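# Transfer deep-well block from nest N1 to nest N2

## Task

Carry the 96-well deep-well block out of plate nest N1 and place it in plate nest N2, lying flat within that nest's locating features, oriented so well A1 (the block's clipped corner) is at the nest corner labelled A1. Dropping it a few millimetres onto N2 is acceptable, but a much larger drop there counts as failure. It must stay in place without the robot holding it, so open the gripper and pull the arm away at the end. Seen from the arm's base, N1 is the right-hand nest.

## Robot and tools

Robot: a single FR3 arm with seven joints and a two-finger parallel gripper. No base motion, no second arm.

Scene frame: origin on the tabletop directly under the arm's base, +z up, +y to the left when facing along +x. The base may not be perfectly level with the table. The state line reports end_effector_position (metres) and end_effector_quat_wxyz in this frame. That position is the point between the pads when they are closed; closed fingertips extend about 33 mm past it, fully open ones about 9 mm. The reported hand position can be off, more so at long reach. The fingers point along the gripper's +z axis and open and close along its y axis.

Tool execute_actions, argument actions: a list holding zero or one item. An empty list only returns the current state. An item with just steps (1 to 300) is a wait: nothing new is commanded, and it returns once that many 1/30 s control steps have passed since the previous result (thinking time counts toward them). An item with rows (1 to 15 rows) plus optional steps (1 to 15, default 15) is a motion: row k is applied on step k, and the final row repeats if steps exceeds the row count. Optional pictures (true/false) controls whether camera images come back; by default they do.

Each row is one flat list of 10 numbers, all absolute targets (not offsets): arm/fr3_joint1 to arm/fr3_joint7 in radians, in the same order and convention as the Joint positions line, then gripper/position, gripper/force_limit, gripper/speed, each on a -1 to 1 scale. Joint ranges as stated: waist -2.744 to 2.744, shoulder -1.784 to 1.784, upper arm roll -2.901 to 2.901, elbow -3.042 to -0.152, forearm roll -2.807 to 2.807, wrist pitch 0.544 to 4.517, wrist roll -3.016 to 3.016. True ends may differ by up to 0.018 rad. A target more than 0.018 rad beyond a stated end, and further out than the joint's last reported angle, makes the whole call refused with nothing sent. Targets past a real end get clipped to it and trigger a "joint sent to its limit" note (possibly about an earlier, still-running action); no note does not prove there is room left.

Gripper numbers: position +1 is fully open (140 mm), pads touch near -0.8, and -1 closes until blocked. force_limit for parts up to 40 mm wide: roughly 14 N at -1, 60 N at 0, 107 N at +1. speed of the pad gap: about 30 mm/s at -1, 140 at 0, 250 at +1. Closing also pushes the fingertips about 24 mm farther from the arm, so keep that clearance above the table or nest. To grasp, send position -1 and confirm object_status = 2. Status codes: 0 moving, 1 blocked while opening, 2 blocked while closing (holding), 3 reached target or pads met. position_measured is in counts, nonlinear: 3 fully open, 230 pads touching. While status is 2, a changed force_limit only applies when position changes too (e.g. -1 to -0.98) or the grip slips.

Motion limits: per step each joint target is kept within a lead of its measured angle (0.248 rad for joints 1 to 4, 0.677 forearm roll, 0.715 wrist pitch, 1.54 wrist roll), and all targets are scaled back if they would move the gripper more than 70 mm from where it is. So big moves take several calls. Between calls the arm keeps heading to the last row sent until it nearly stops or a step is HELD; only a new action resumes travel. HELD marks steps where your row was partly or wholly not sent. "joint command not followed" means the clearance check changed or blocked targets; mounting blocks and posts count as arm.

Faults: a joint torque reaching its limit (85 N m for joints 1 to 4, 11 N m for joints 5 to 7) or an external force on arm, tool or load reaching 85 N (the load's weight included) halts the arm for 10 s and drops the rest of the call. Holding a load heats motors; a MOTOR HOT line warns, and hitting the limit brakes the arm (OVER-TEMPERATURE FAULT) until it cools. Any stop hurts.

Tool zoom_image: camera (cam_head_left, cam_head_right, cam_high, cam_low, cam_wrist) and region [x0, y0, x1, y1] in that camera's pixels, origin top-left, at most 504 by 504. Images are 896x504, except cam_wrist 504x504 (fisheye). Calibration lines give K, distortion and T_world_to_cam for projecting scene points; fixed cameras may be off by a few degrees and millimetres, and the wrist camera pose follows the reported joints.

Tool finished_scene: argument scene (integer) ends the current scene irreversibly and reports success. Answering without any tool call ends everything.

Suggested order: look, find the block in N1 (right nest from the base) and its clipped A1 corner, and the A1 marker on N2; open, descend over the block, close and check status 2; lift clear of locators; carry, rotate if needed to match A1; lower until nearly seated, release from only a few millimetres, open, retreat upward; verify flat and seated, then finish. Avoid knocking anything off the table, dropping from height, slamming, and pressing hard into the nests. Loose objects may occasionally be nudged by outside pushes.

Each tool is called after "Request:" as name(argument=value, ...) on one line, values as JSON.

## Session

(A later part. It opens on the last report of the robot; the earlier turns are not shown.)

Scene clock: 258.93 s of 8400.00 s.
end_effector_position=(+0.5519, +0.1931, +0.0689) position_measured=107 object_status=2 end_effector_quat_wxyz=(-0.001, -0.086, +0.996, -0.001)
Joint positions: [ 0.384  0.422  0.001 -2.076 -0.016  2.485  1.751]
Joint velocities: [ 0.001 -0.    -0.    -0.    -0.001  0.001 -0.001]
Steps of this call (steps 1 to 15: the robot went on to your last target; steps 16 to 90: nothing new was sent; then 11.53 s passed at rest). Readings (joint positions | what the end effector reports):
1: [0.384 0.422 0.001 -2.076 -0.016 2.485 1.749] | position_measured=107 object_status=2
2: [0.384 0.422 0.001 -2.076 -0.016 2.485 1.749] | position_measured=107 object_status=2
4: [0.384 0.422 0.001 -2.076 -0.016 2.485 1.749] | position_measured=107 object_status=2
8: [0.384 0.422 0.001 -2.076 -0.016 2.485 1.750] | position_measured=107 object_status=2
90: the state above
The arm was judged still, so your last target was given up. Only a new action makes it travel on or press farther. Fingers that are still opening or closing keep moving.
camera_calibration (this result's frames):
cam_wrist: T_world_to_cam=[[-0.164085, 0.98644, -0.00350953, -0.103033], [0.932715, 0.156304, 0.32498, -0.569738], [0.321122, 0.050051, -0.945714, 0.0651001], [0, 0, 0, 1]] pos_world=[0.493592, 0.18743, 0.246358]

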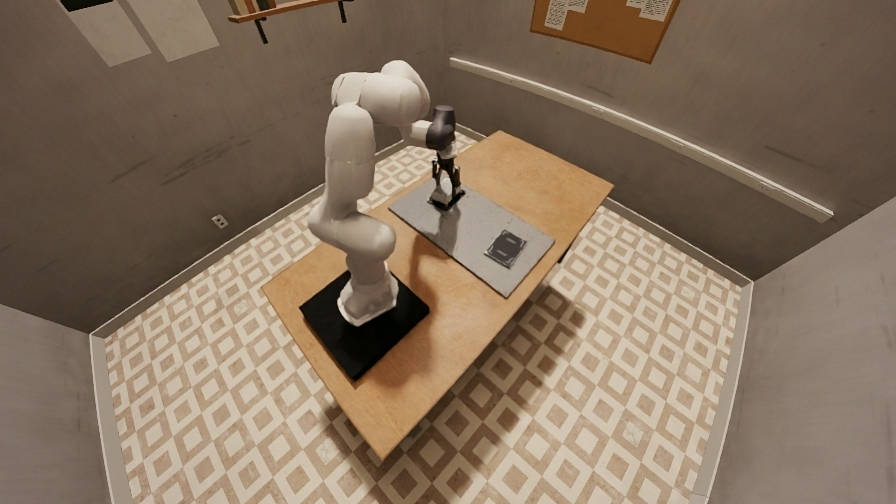

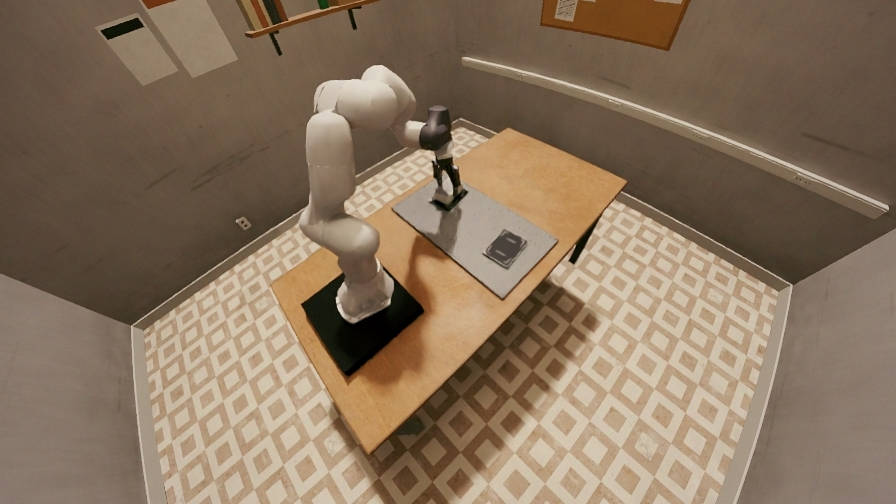

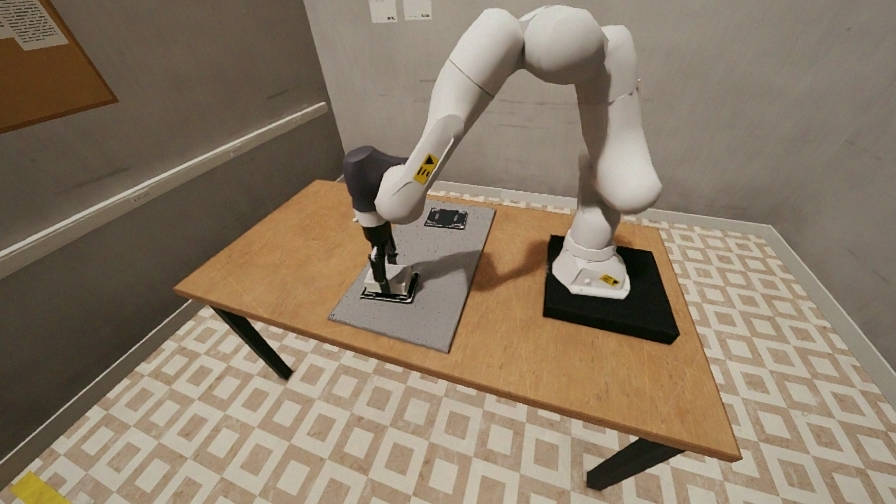

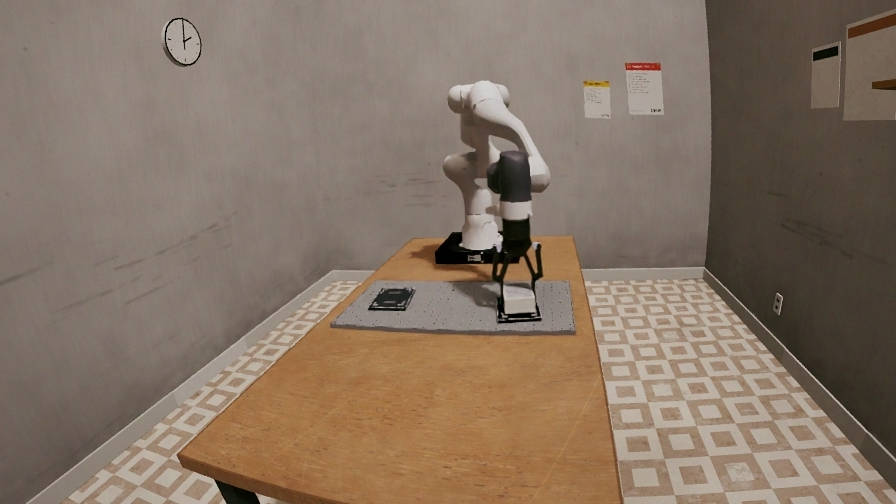

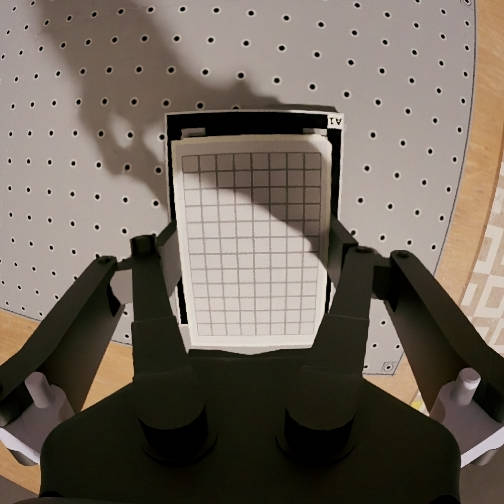

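Request:
execute_actions(actions=[{"rows": [[0.3840,0.4227,0.0,-2.0741,-0.0120,2.4832,1.7558,-1,0,-0.5],[0.3828,0.4227,0.0,-2.0741,-0.0120,2.4836,1.7603,-1,0,-0.5],[0.3820,0.4227,0.0,-2.0741,-0.0120,2.4840,1.7665,-1,0,-0.5],[0.3816,0.4227,0.0,-2.0741,-0.0120,2.4844,1.7735,-1,0,-0.5],[0.3813,0.4227,0.0,-2.0741,-0.0120,2.4848,1.7804,-1,0,-0.5],[0.3811,0.4227,0.0,-2.0741,-0.0120,2.4852,1.7865,-1,0,-0.5],[0.3810,0.4227,0.0,-2.0741,-0.0120,2.4856,1.7912,-1,0,-0.5],[0.3810,0.4227,0.0,-2.0741,-0.0120,2.4860,1.7942,-1,0,-0.5],[0.3810,0.4227,0.0,-2.0741,-0.0120,2.4860,1.7952,-1,0,-0.5],[0.3810,0.4227,0.0,-2.0741,-0.0120,2.4860,1.7942,-1,0,-0.5],[0.3810,0.4227,0.0,-2.0741,-0.0120,2.4860,1.7915,-1,0,-0.5],[0.3810,0.4227,0.0,-2.0741,-0.0120,2.4860,1.7876,-1,0,-0.5],[0.3810,0.4227,0.0,-2.0741,-0.0120,2.4860,1.7833,-1,0,-0.5],[0.3810,0.4227,0.0,-2.0741,-0.0120,2.4860,1.7796,-1,0,-0.5],[0.3810,0.4227,0.0,-2.0741,-0.0120,2.4860,1.7780,-1,0,-0.5]], "steps": 15}], pictures=false)

Request:
execute_actions(actions=[{"steps": 6}])

Request:
zoom_image(camera="cam_wrist", region=[150, 100, 230, 180])

Request:
zoom_image(camera="cam_wrist", region=[280, 100, 360, 180])

Request:
zoom_image(camera="cam_wrist", region=[160, 270, 240, 350])

Request:
zoom_image(camera="cam_wrist", region=[150, 170, 230, 250])

Request:
zoom_image(camera="cam_wrist", region=[280, 170, 360, 250])

Scene clock: 314.33 s of 8400.00 s.
end_effector_position=(+0.5522, +0.1925, +0.0689) position_measured=107 object_status=2 end_effector_quat_wxyz=(-0.001, -0.074, +0.997, -0.001)
Joint positions: [ 0.383  0.422  0.001 -2.076 -0.016  2.485  1.775]
Joint velocities: [-0.     0.     0.002 -0.     0.     0.001  0.001]
Steps of this call (steps 1 to 90: nothing new was sent; then 51.90 s passed at rest; steps 91 to 105: all 15 steps of this action). Readings (joint positions | what the end effector reports):
91: [0.384 0.422 0.001 -2.076 -0.016 2.485 1.751] | position_measured=107 object_status=2
92: [0.384 0.422 0.001 -2.076 -0.016 2.485 1.752] | position_measured=107 object_status=2
94: [0.384 0.422 0.001 -2.076 -0.016 2.485 1.755] | position_measured=107 object_status=2
98: [0.383 0.422 0.001 -2.076 -0.016 2.485 1.765] | position_measured=107 object_status=2
105: the state above

Scene clock: 314.53 s of 8400.00 s.
end_effector_position=(+0.5522, +0.1925, +0.0689) position_measured=107 object_status=2 end_effector_quat_wxyz=(-0.001, -0.074, +0.997, -0.001)
Joint positions: [ 0.383  0.422  0.001 -2.076 -0.016  2.485  1.775]
Joint velocities: [-0.     0.     0.001 -0.002  0.     0.    -0.   ]
Steps of this call (steps 1 to 6: the robot went on to your last target). Readings (joint positions | what the end effector reports):
1: [0.383 0.422 0.001 -2.076 -0.016 2.485 1.775] | position_measured=107 object_status=2
2: [0.383 0.422 0.001 -2.076 -0.016 2.485 1.775] | position_measured=107 object_status=2
4: [0.383 0.422 0.001 -2.076 -0.016 2.485 1.775] | position_measured=107 object_status=2
6: the state above
camera_calibration (this result's frames):
cam_wrist: T_world_to_cam=[[-0.139337, 0.990239, -0.00350627, -0.116756], [0.936334, 0.132903, 0.324986, -0.567363], [0.32228, 0.0419996, -0.945712, 0.065956], [0, 0, 0, 1]] pos_world=[0.493716, 0.188251, 0.246351]

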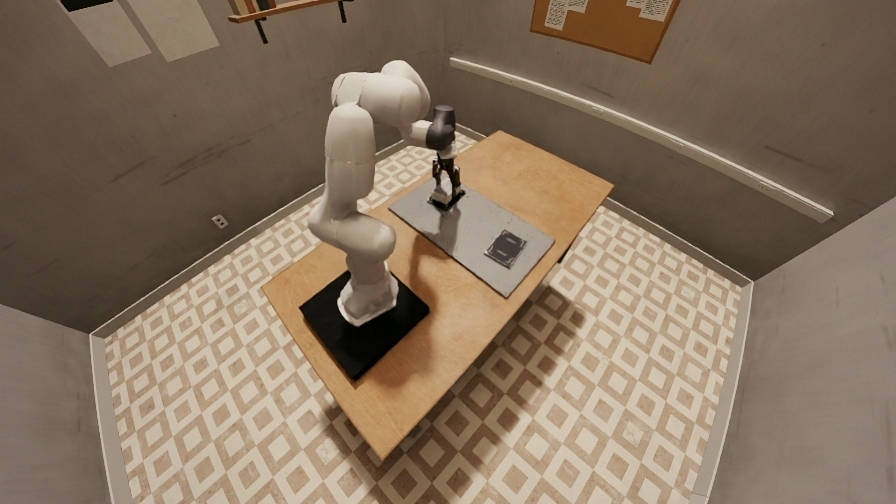

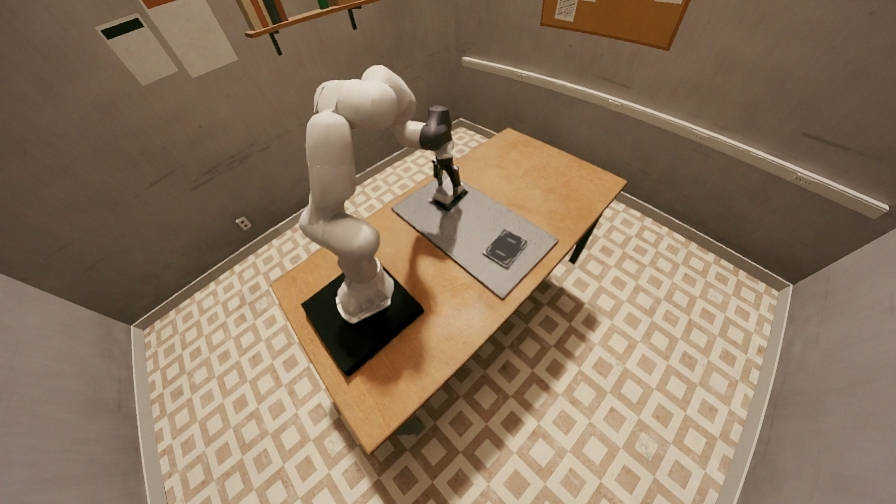

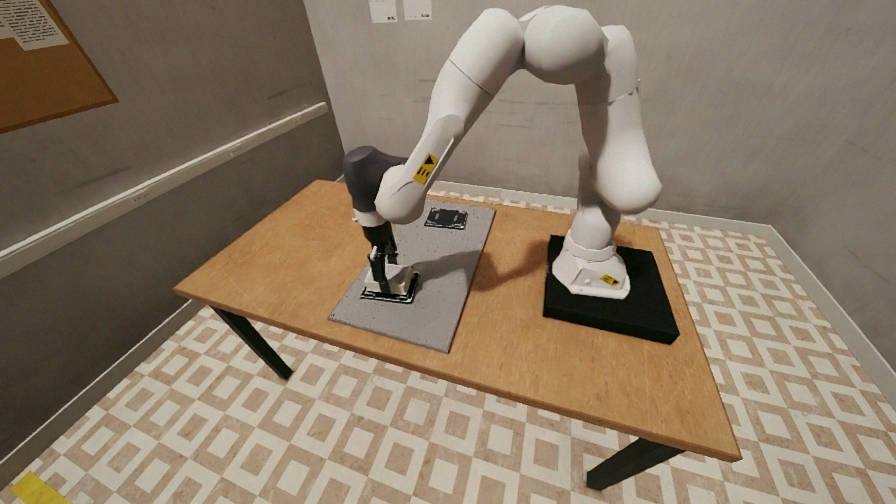

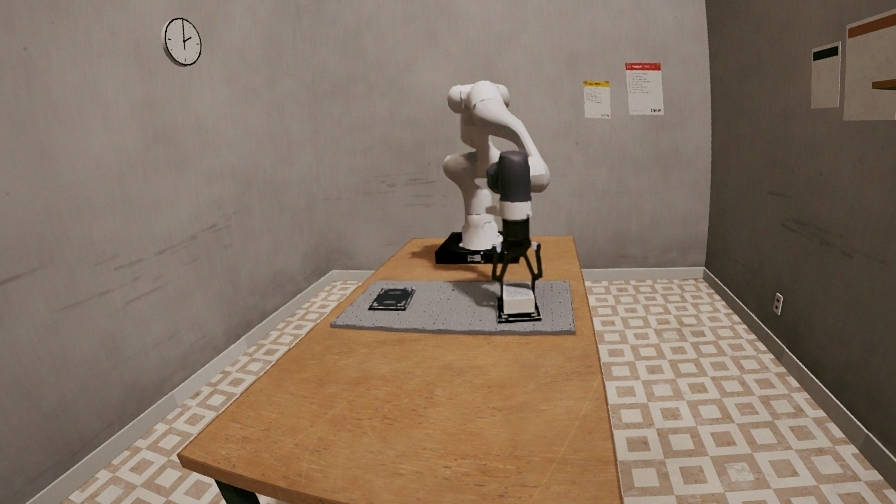

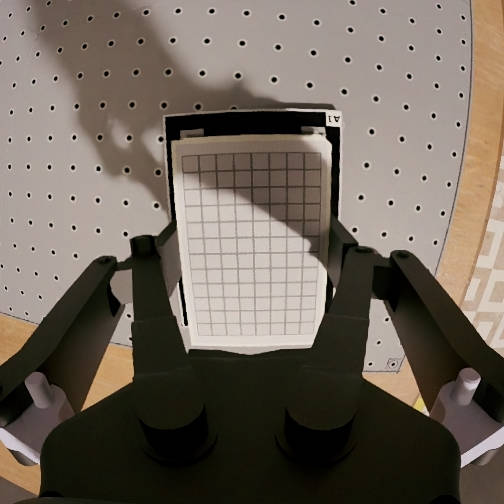

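Region (150, 100, 230, 180) of cam_wrist's 504x504 image, scaled by 6.300, with more detail than that image has.

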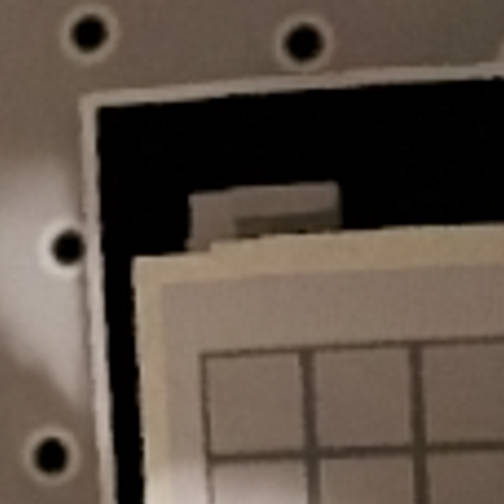

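Region (280, 100, 360, 180) of cam_wrist's 504x504 image, scaled by 6.300, with more detail than that image has.

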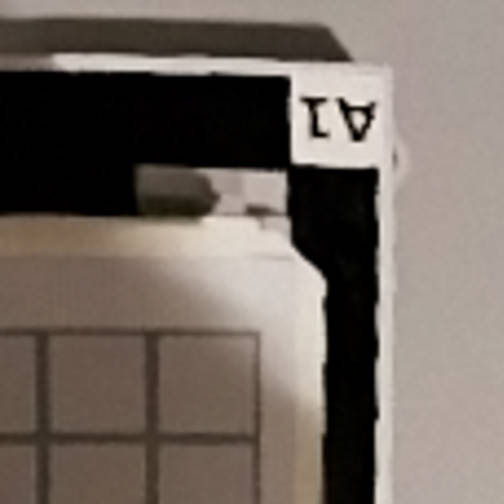

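Region (160, 270, 240, 350) of cam_wrist's 504x504 image, scaled by 6.300, with more detail than that image has.

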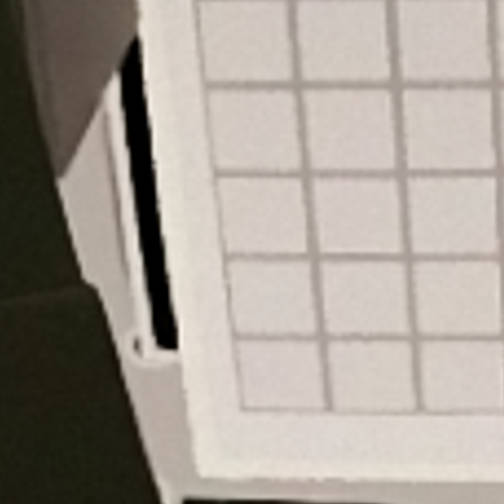

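Region (150, 170, 230, 250) of cam_wrist's 504x504 image, scaled by 6.300, with more detail than that image has.

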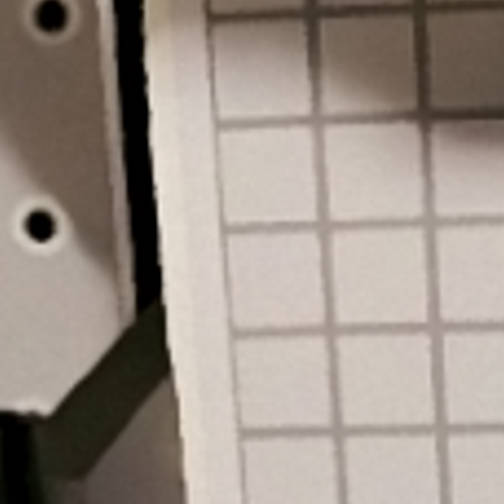

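Region (280, 170, 360, 250) of cam_wrist's 504x504 image, scaled by 6.300, with more detail than that image has.

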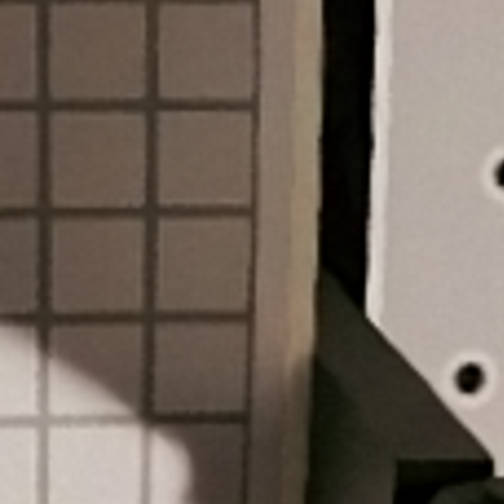

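Request:
execute_actions(actions=[{"rows": [[0.3810,0.42305,0.0,-2.0741,-0.0120,2.48838,1.7795,-1,0,-0.5],[0.3810,0.42406,0.0,-2.0741,-0.0120,2.49023,1.7810,-1,0,-0.5],[0.3810,0.42568,0.0,-2.0741,-0.0120,2.49290,1.7820,-1,0,-0.5],[0.3810,0.42776,0.0,-2.0741,-0.0120,2.49606,1.7820,-1,0,-0.5],[0.3810,0.43013,0.0,-2.0741,-0.0120,2.49937,1.7815,-1,0,-0.5],[0.3810,0.43262,0.0,-2.0741,-0.0120,2.50252,1.7810,-1,0,-0.5],[0.3810,0.43502,0.0,-2.0741,-0.0120,2.50525,1.7805,-1,0,-0.5],[0.3810,0.43717,0.0,-2.0741,-0.0120,2.50733,1.7800,-1,0,-0.5],[0.3810,0.43890,0.0,-2.0741,-0.0120,2.50862,1.7800,-1,0,-0.5],[0.3810,0.44011,0.0,-2.0741,-0.0120,2.50906,1.7800,-1,0,-0.5],[0.3810,0.44076,0.0,-2.0741,-0.0120,2.50869,1.7800,-1,0,-0.5],[0.3810,0.44089,0.0,-2.0741,-0.0120,2.50766,1.7800,-1,0,-0.5],[0.3810,0.44060,0.0,-2.0741,-0.0120,2.50629,1.7800,-1,0,-0.5],[0.3810,0.44015,0.0,-2.0741,-0.0120,2.50500,1.7800,-1,0,-0.5],[0.3810,0.43990,0.0,-2.0741,-0.0120,2.50440,1.7800,-1,0,-0.5]], "steps": 15}], pictures=false)

Request:
execute_actions(actions=[{"rows": [[0.3810,0.43990,0.0,-2.0741,-0.0120,2.50440,1.7800,-1,0,-0.5],[0.3810,0.43990,0.0,-2.0741,-0.0120,2.50440,1.7800,0.7,0,0.2]], "steps": 8}])

Request:
execute_actions(actions=[{"rows": [[0.3810,0.4359,0.0,-2.0741,-0.0120,2.4968,1.7800,0.7,0,0.2],[0.3810,0.4324,0.0,-2.0741,-0.0120,2.4903,1.7800,0.7,0,0.2],[0.3810,0.4263,0.0,-2.0741,-0.0120,2.4795,1.7800,0.7,0,0.2],[0.3810,0.4173,0.0,-2.0741,-0.0120,2.4649,1.7800,0.7,0,0.2],[0.3810,0.4054,0.0,-2.0741,-0.0120,2.4466,1.7800,0.7,0,0.2],[0.3810,0.3908,0.0,-2.0741,-0.0120,2.4252,1.7800,0.7,0,0.2],[0.3810,0.3735,0.0,-2.0741,-0.0120,2.4010,1.7800,0.7,0,0.2],[0.3810,0.3538,0.0,-2.0741,-0.0120,2.3745,1.7800,0.7,0,0.2],[0.3810,0.3321,0.0,-2.0741,-0.0120,2.3464,1.7800,0.7,0,0.2],[0.3810,0.3086,0.0,-2.0741,-0.0120,2.3173,1.7800,0.7,0,0.2],[0.3810,0.2838,0.0,-2.0741,-0.0120,2.2876,1.7800,0.7,0,0.2],[0.3810,0.2582,0.0,-2.0741,-0.0120,2.2580,1.7800,0.7,0,0.2],[0.3810,0.2322,0.0,-2.0741,-0.0120,2.2290,1.7800,0.7,0,0.2],[0.3810,0.2062,0.0,-2.0741,-0.0120,2.2013,1.7800,0.7,0,0.2],[0.3810,0.1808,0.0,-2.0741,-0.0120,2.1752,1.7800,0.7,0,0.2]], "steps": 15}], pictures=false)

Request:
execute_actions(actions=[{"rows": [[0.3810,0.1563,0.0,-2.0741,-0.0120,2.1514,1.7800,0.7,0,0.2],[0.3810,0.1333,0.0,-2.0741,-0.0120,2.1302,1.7800,0.7,0,0.2],[0.3810,0.1121,0.0,-2.0741,-0.0120,2.1119,1.7800,0.7,0,0.2],[0.3810,0.0931,0.0,-2.0741,-0.0120,2.0969,1.7800,0.7,0,0.2],[0.3810,0.0765,0.0,-2.0741,-0.0120,2.0852,1.7800,0.7,0,0.2],[0.3810,0.0626,0.0,-2.0741,-0.0120,2.0769,1.7800,0.7,0,0.2],[0.3810,0.0513,0.0,-2.0741,-0.0120,2.0720,1.7800,0.7,0,0.2],[0.3810,0.0429,0.0,-2.0741,-0.0120,2.0703,1.7800,0.7,0,0.2],[0.3810,0.0371,0.0,-2.0741,-0.0120,2.0715,1.7800,0.7,0,0.2],[0.3810,0.0338,0.0,-2.0741,-0.0120,2.0750,1.7800,0.7,0,0.2],[0.3810,0.0327,0.0,-2.0741,-0.0120,2.0802,1.7800,0.7,0,0.2],[0.3810,0.0331,0.0,-2.0741,-0.0120,2.0864,1.7800,0.7,0,0.2],[0.3810,0.0346,0.0,-2.0741,-0.0120,2.0924,1.7800,0.7,0,0.2],[0.3810,0.0362,0.0,-2.0741,-0.0120,2.0971,1.7800,0.7,0,0.2],[0.3810,0.0370,0.0,-2.0741,-0.0120,2.0990,1.7800,0.7,0,0.2]], "steps": 15}])

Request:
zoom_image(camera="cam_low", region=[470, 260, 570, 340])

Request:
zoom_image(camera="cam_high", region=[340, 240, 440, 320])

Scene clock: 379.77 s of 8400.00 s.
end_effector_position=(+0.5521, +0.1925, +0.0602) position_measured=107 object_status=2 end_effector_quat_wxyz=(-0.001, -0.073, +0.997, -0.001)
Joint positions: [ 0.383  0.439  0.001 -2.076 -0.016  2.501  1.777]
Joint velocities: [ 0.001  0.001  0.001 -0.001  0.002  0.001 -0.001]
Steps of this call (steps 1 to 15: the robot went on to your last target; steps 16 to 90: nothing new was sent; then 61.73 s passed at rest; steps 91 to 105: all 15 steps of this action). Readings (joint positions | what the end effector reports):
91: [0.383 0.422 0.001 -2.076 -0.016 2.485 1.775] | position_measured=107 object_status=2
92: [0.383 0.422 0.001 -2.076 -0.016 2.485 1.775] | position_measured=107 object_status=2
94: [0.383 0.423 0.001 -2.076 -0.016 2.488 1.776] | position_measured=107 object_status=2
98: [0.383 0.431 0.001 -2.076 -0.016 2.495 1.776] | position_measured=107 object_status=2
105: the state above

Scene clock: 380.03 s of 8400.00 s.
end_effector_position=(+0.5523, +0.1926, +0.0603) position_measured=56 object_status=0 end_effector_quat_wxyz=(-0.001, -0.073, +0.997, -0.000)
Joint positions: [ 0.383  0.439  0.001 -2.075 -0.015  2.502  1.777]
Joint velocities: [ 0.    -0.    -0.001 -0.001  0.001  0.002 -0.001]
Steps of this call (steps 1 to 8: all 8 steps of this action). Readings (joint positions | what the end effector reports):
1: [0.383 0.439 0.001 -2.076 -0.016 2.501 1.777] | position_measured=107 object_status=2
2: [0.383 0.439 0.001 -2.076 -0.016 2.501 1.777] | position_measured=107 object_status=0
4: [0.383 0.439 0.001 -2.076 -0.016 2.502 1.777] | position_measured=92 object_status=0
8: the state above
camera_calibration (this result's frames):
cam_wrist: T_world_to_cam=[[-0.137219, 0.990536, -0.00319193, -0.118114], [0.936615, 0.130797, 0.325031, -0.564448], [0.322373, 0.0416108, -0.945698, 0.0578004], [0, 0, 0, 1]] pos_world=[0.49383, 0.188419, 0.237748]

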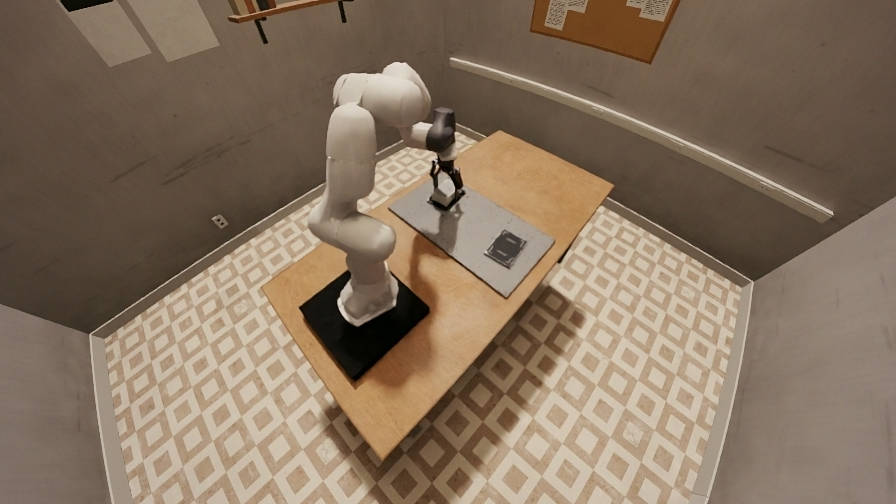

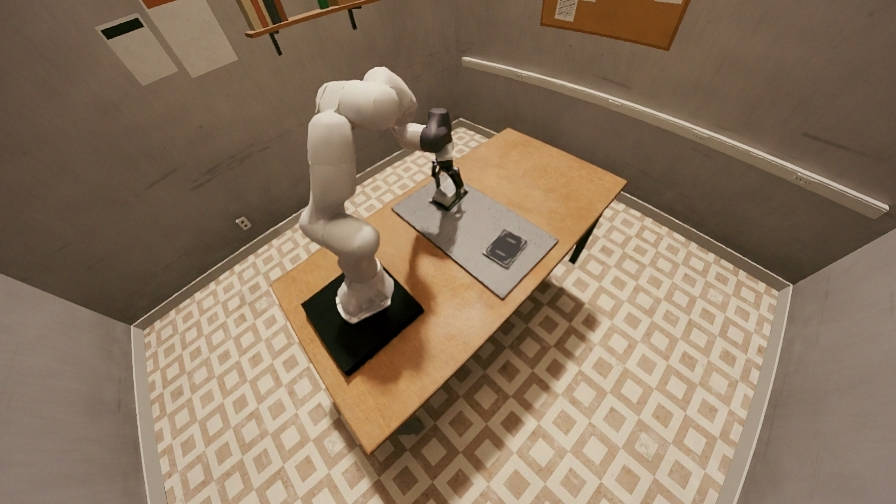

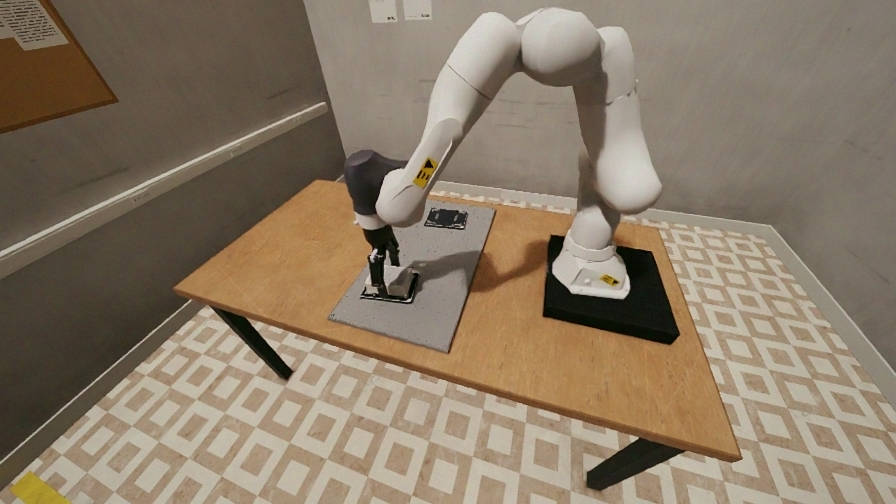

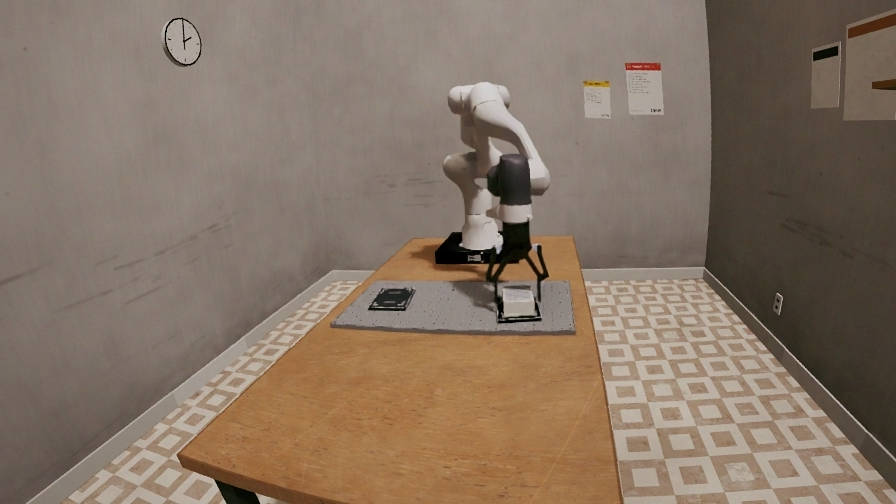

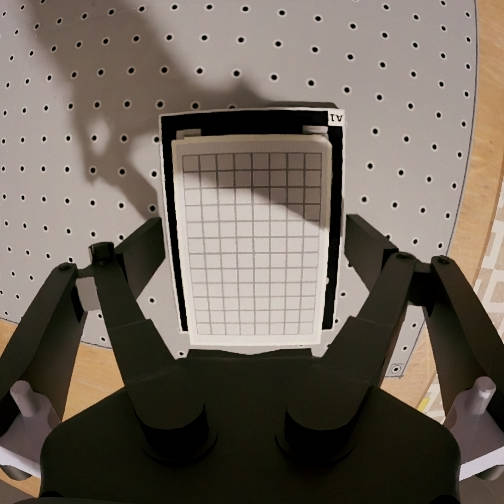

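Scene clock: 380.53 s of 8400.00 s.
end_effector_position=(+0.5418, +0.1869, +0.1604) position_measured=41 object_status=3 end_effector_quat_wxyz=(-0.004, -0.071, +0.997, -0.003)
Joint positions: [ 0.383  0.237  0.001 -2.076 -0.015  2.291  1.777]
Joint velocities: [-0.    -0.764  0.     0.019 -0.001 -0.689  0.   ]
Steps of this call (steps 1 to 15: all 15 steps of this action). Readings (joint positions | what the end effector reports):
1: [0.383 0.439 0.001 -2.075 -0.015 2.501 1.777] | position_measured=47 object_status=0
2: [0.383 0.438 0.001 -2.075 -0.015 2.500 1.777] | position_measured=41 object_status=0
4: [0.383 0.433 0.001 -2.076 -0.015 2.491 1.777] | position_measured=41 object_status=0
8: [0.383 0.393 0.001 -2.076 -0.015 2.445 1.777] | position_measured=41 object_status=3
15: the state above

Scene clock: 381.03 s of 8400.00 s.
end_effector_position=(+0.5207, +0.1778, +0.2607) position_measured=41 object_status=3 end_effector_quat_wxyz=(+0.005, -0.070, +0.998, -0.001)
Joint positions: [ 0.383  0.034  0.001 -2.072 -0.015  2.103  1.777]
Joint velocities: [ 0.001  0.011  0.    -0.002 -0.    -0.008  0.001]
Steps of this call (steps 1 to 15: all 15 steps of this action). Readings (joint positions | what the end effector reports):
1: [0.383 0.211 0.001 -2.075 -0.015 2.267 1.777] | position_measured=41 object_status=3
2: [0.383 0.185 0.001 -2.075 -0.015 2.243 1.777] | position_measured=41 object_status=3
4: [0.383 0.138 0.001 -2.074 -0.015 2.199 1.777] | position_measured=41 object_status=3
8: [0.383 0.066 0.001 -2.072 -0.015 2.133 1.777] | position_measured=41 object_status=3
15: the state above
camera_calibration (this result's frames):
cam_wrist: T_world_to_cam=[[-0.132476, 0.99117, -0.0056349, -0.109075], [0.933633, 0.126691, 0.335079, -0.598394], [0.332835, 0.0391291, -0.942173, 0.252219], [0, 0, 0, 1]] pos_world=[0.460283, 0.174054, 0.437529]

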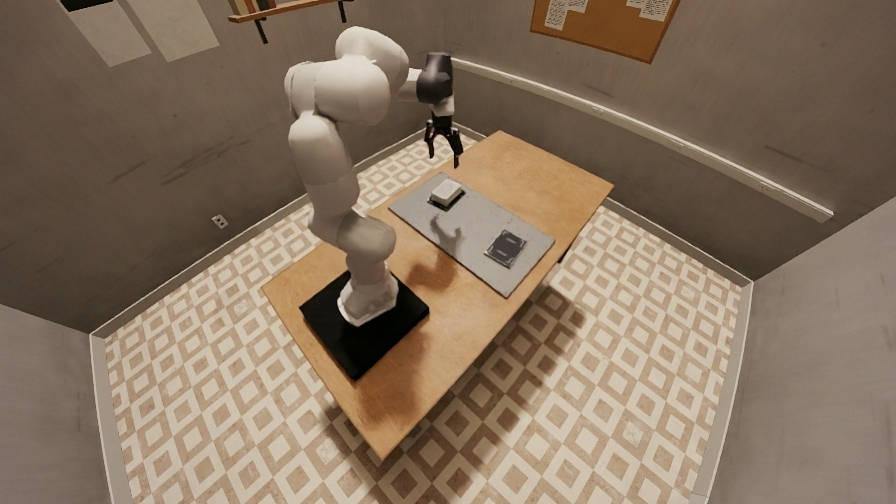

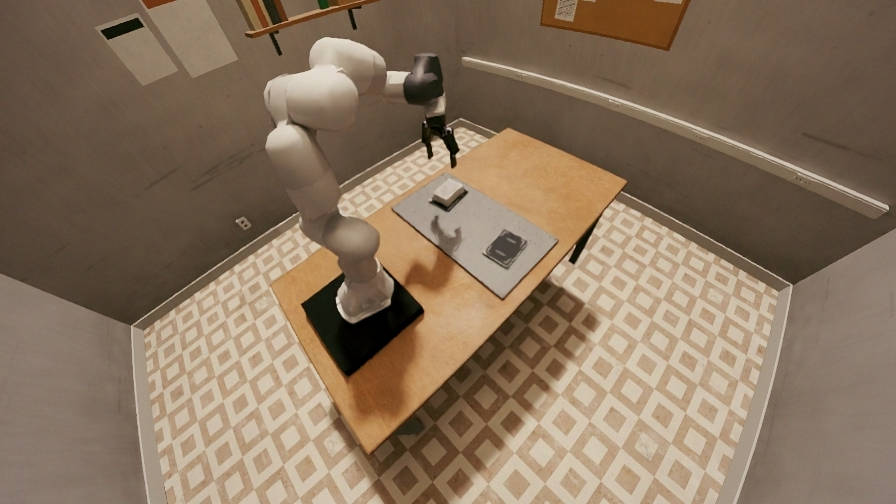

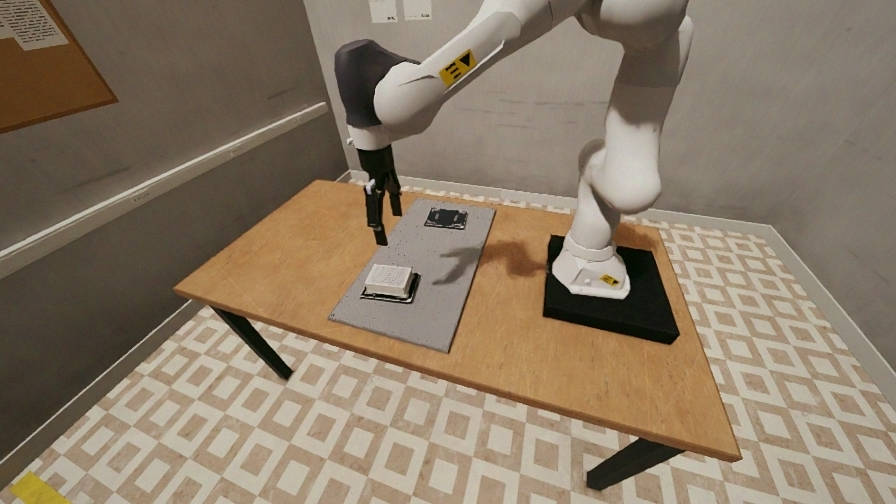

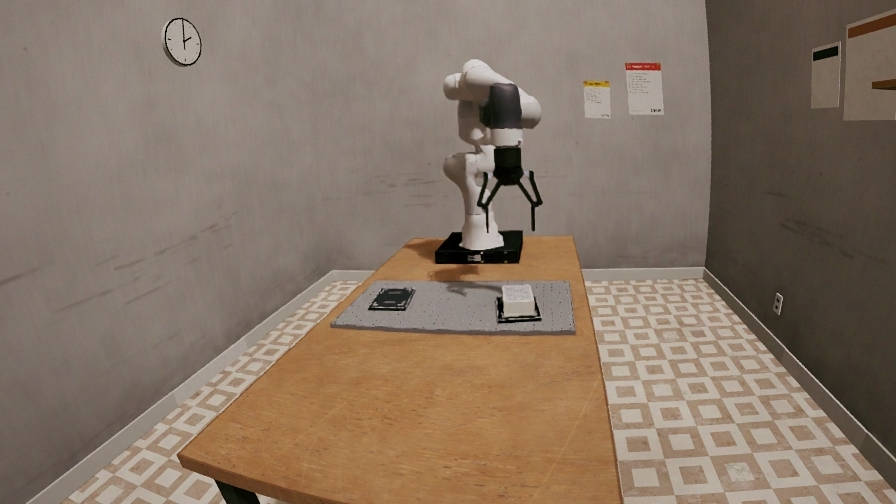

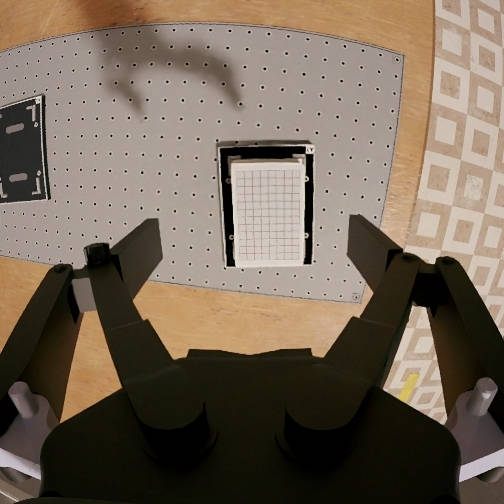

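Region (470, 260, 570, 340) of cam_low's 896x504 image, scaled by 5.040, with more detail than that image has; it fills the top 403 rows of this view, and the rest is white.

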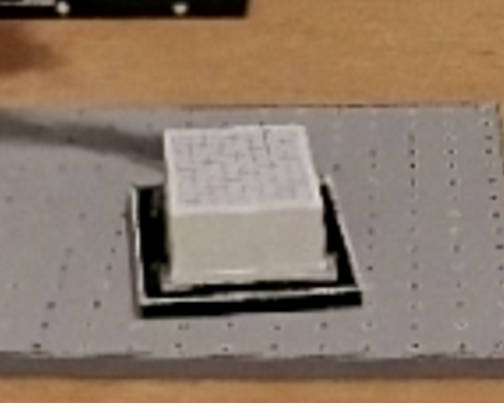

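Region (340, 240, 440, 320) of cam_high's 896x504 image, scaled by 5.040, with more detail than that image has; it fills the top 403 rows of this view, and the rest is white.

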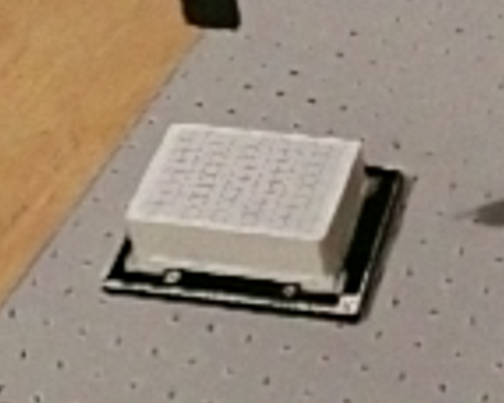

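The block reached the full seat height, sits flat in N2 with its cut-off corner at the A1 mark, and the arm is clear.

Request:
finished_scene(scene=2)

The scene is finished: the task was done.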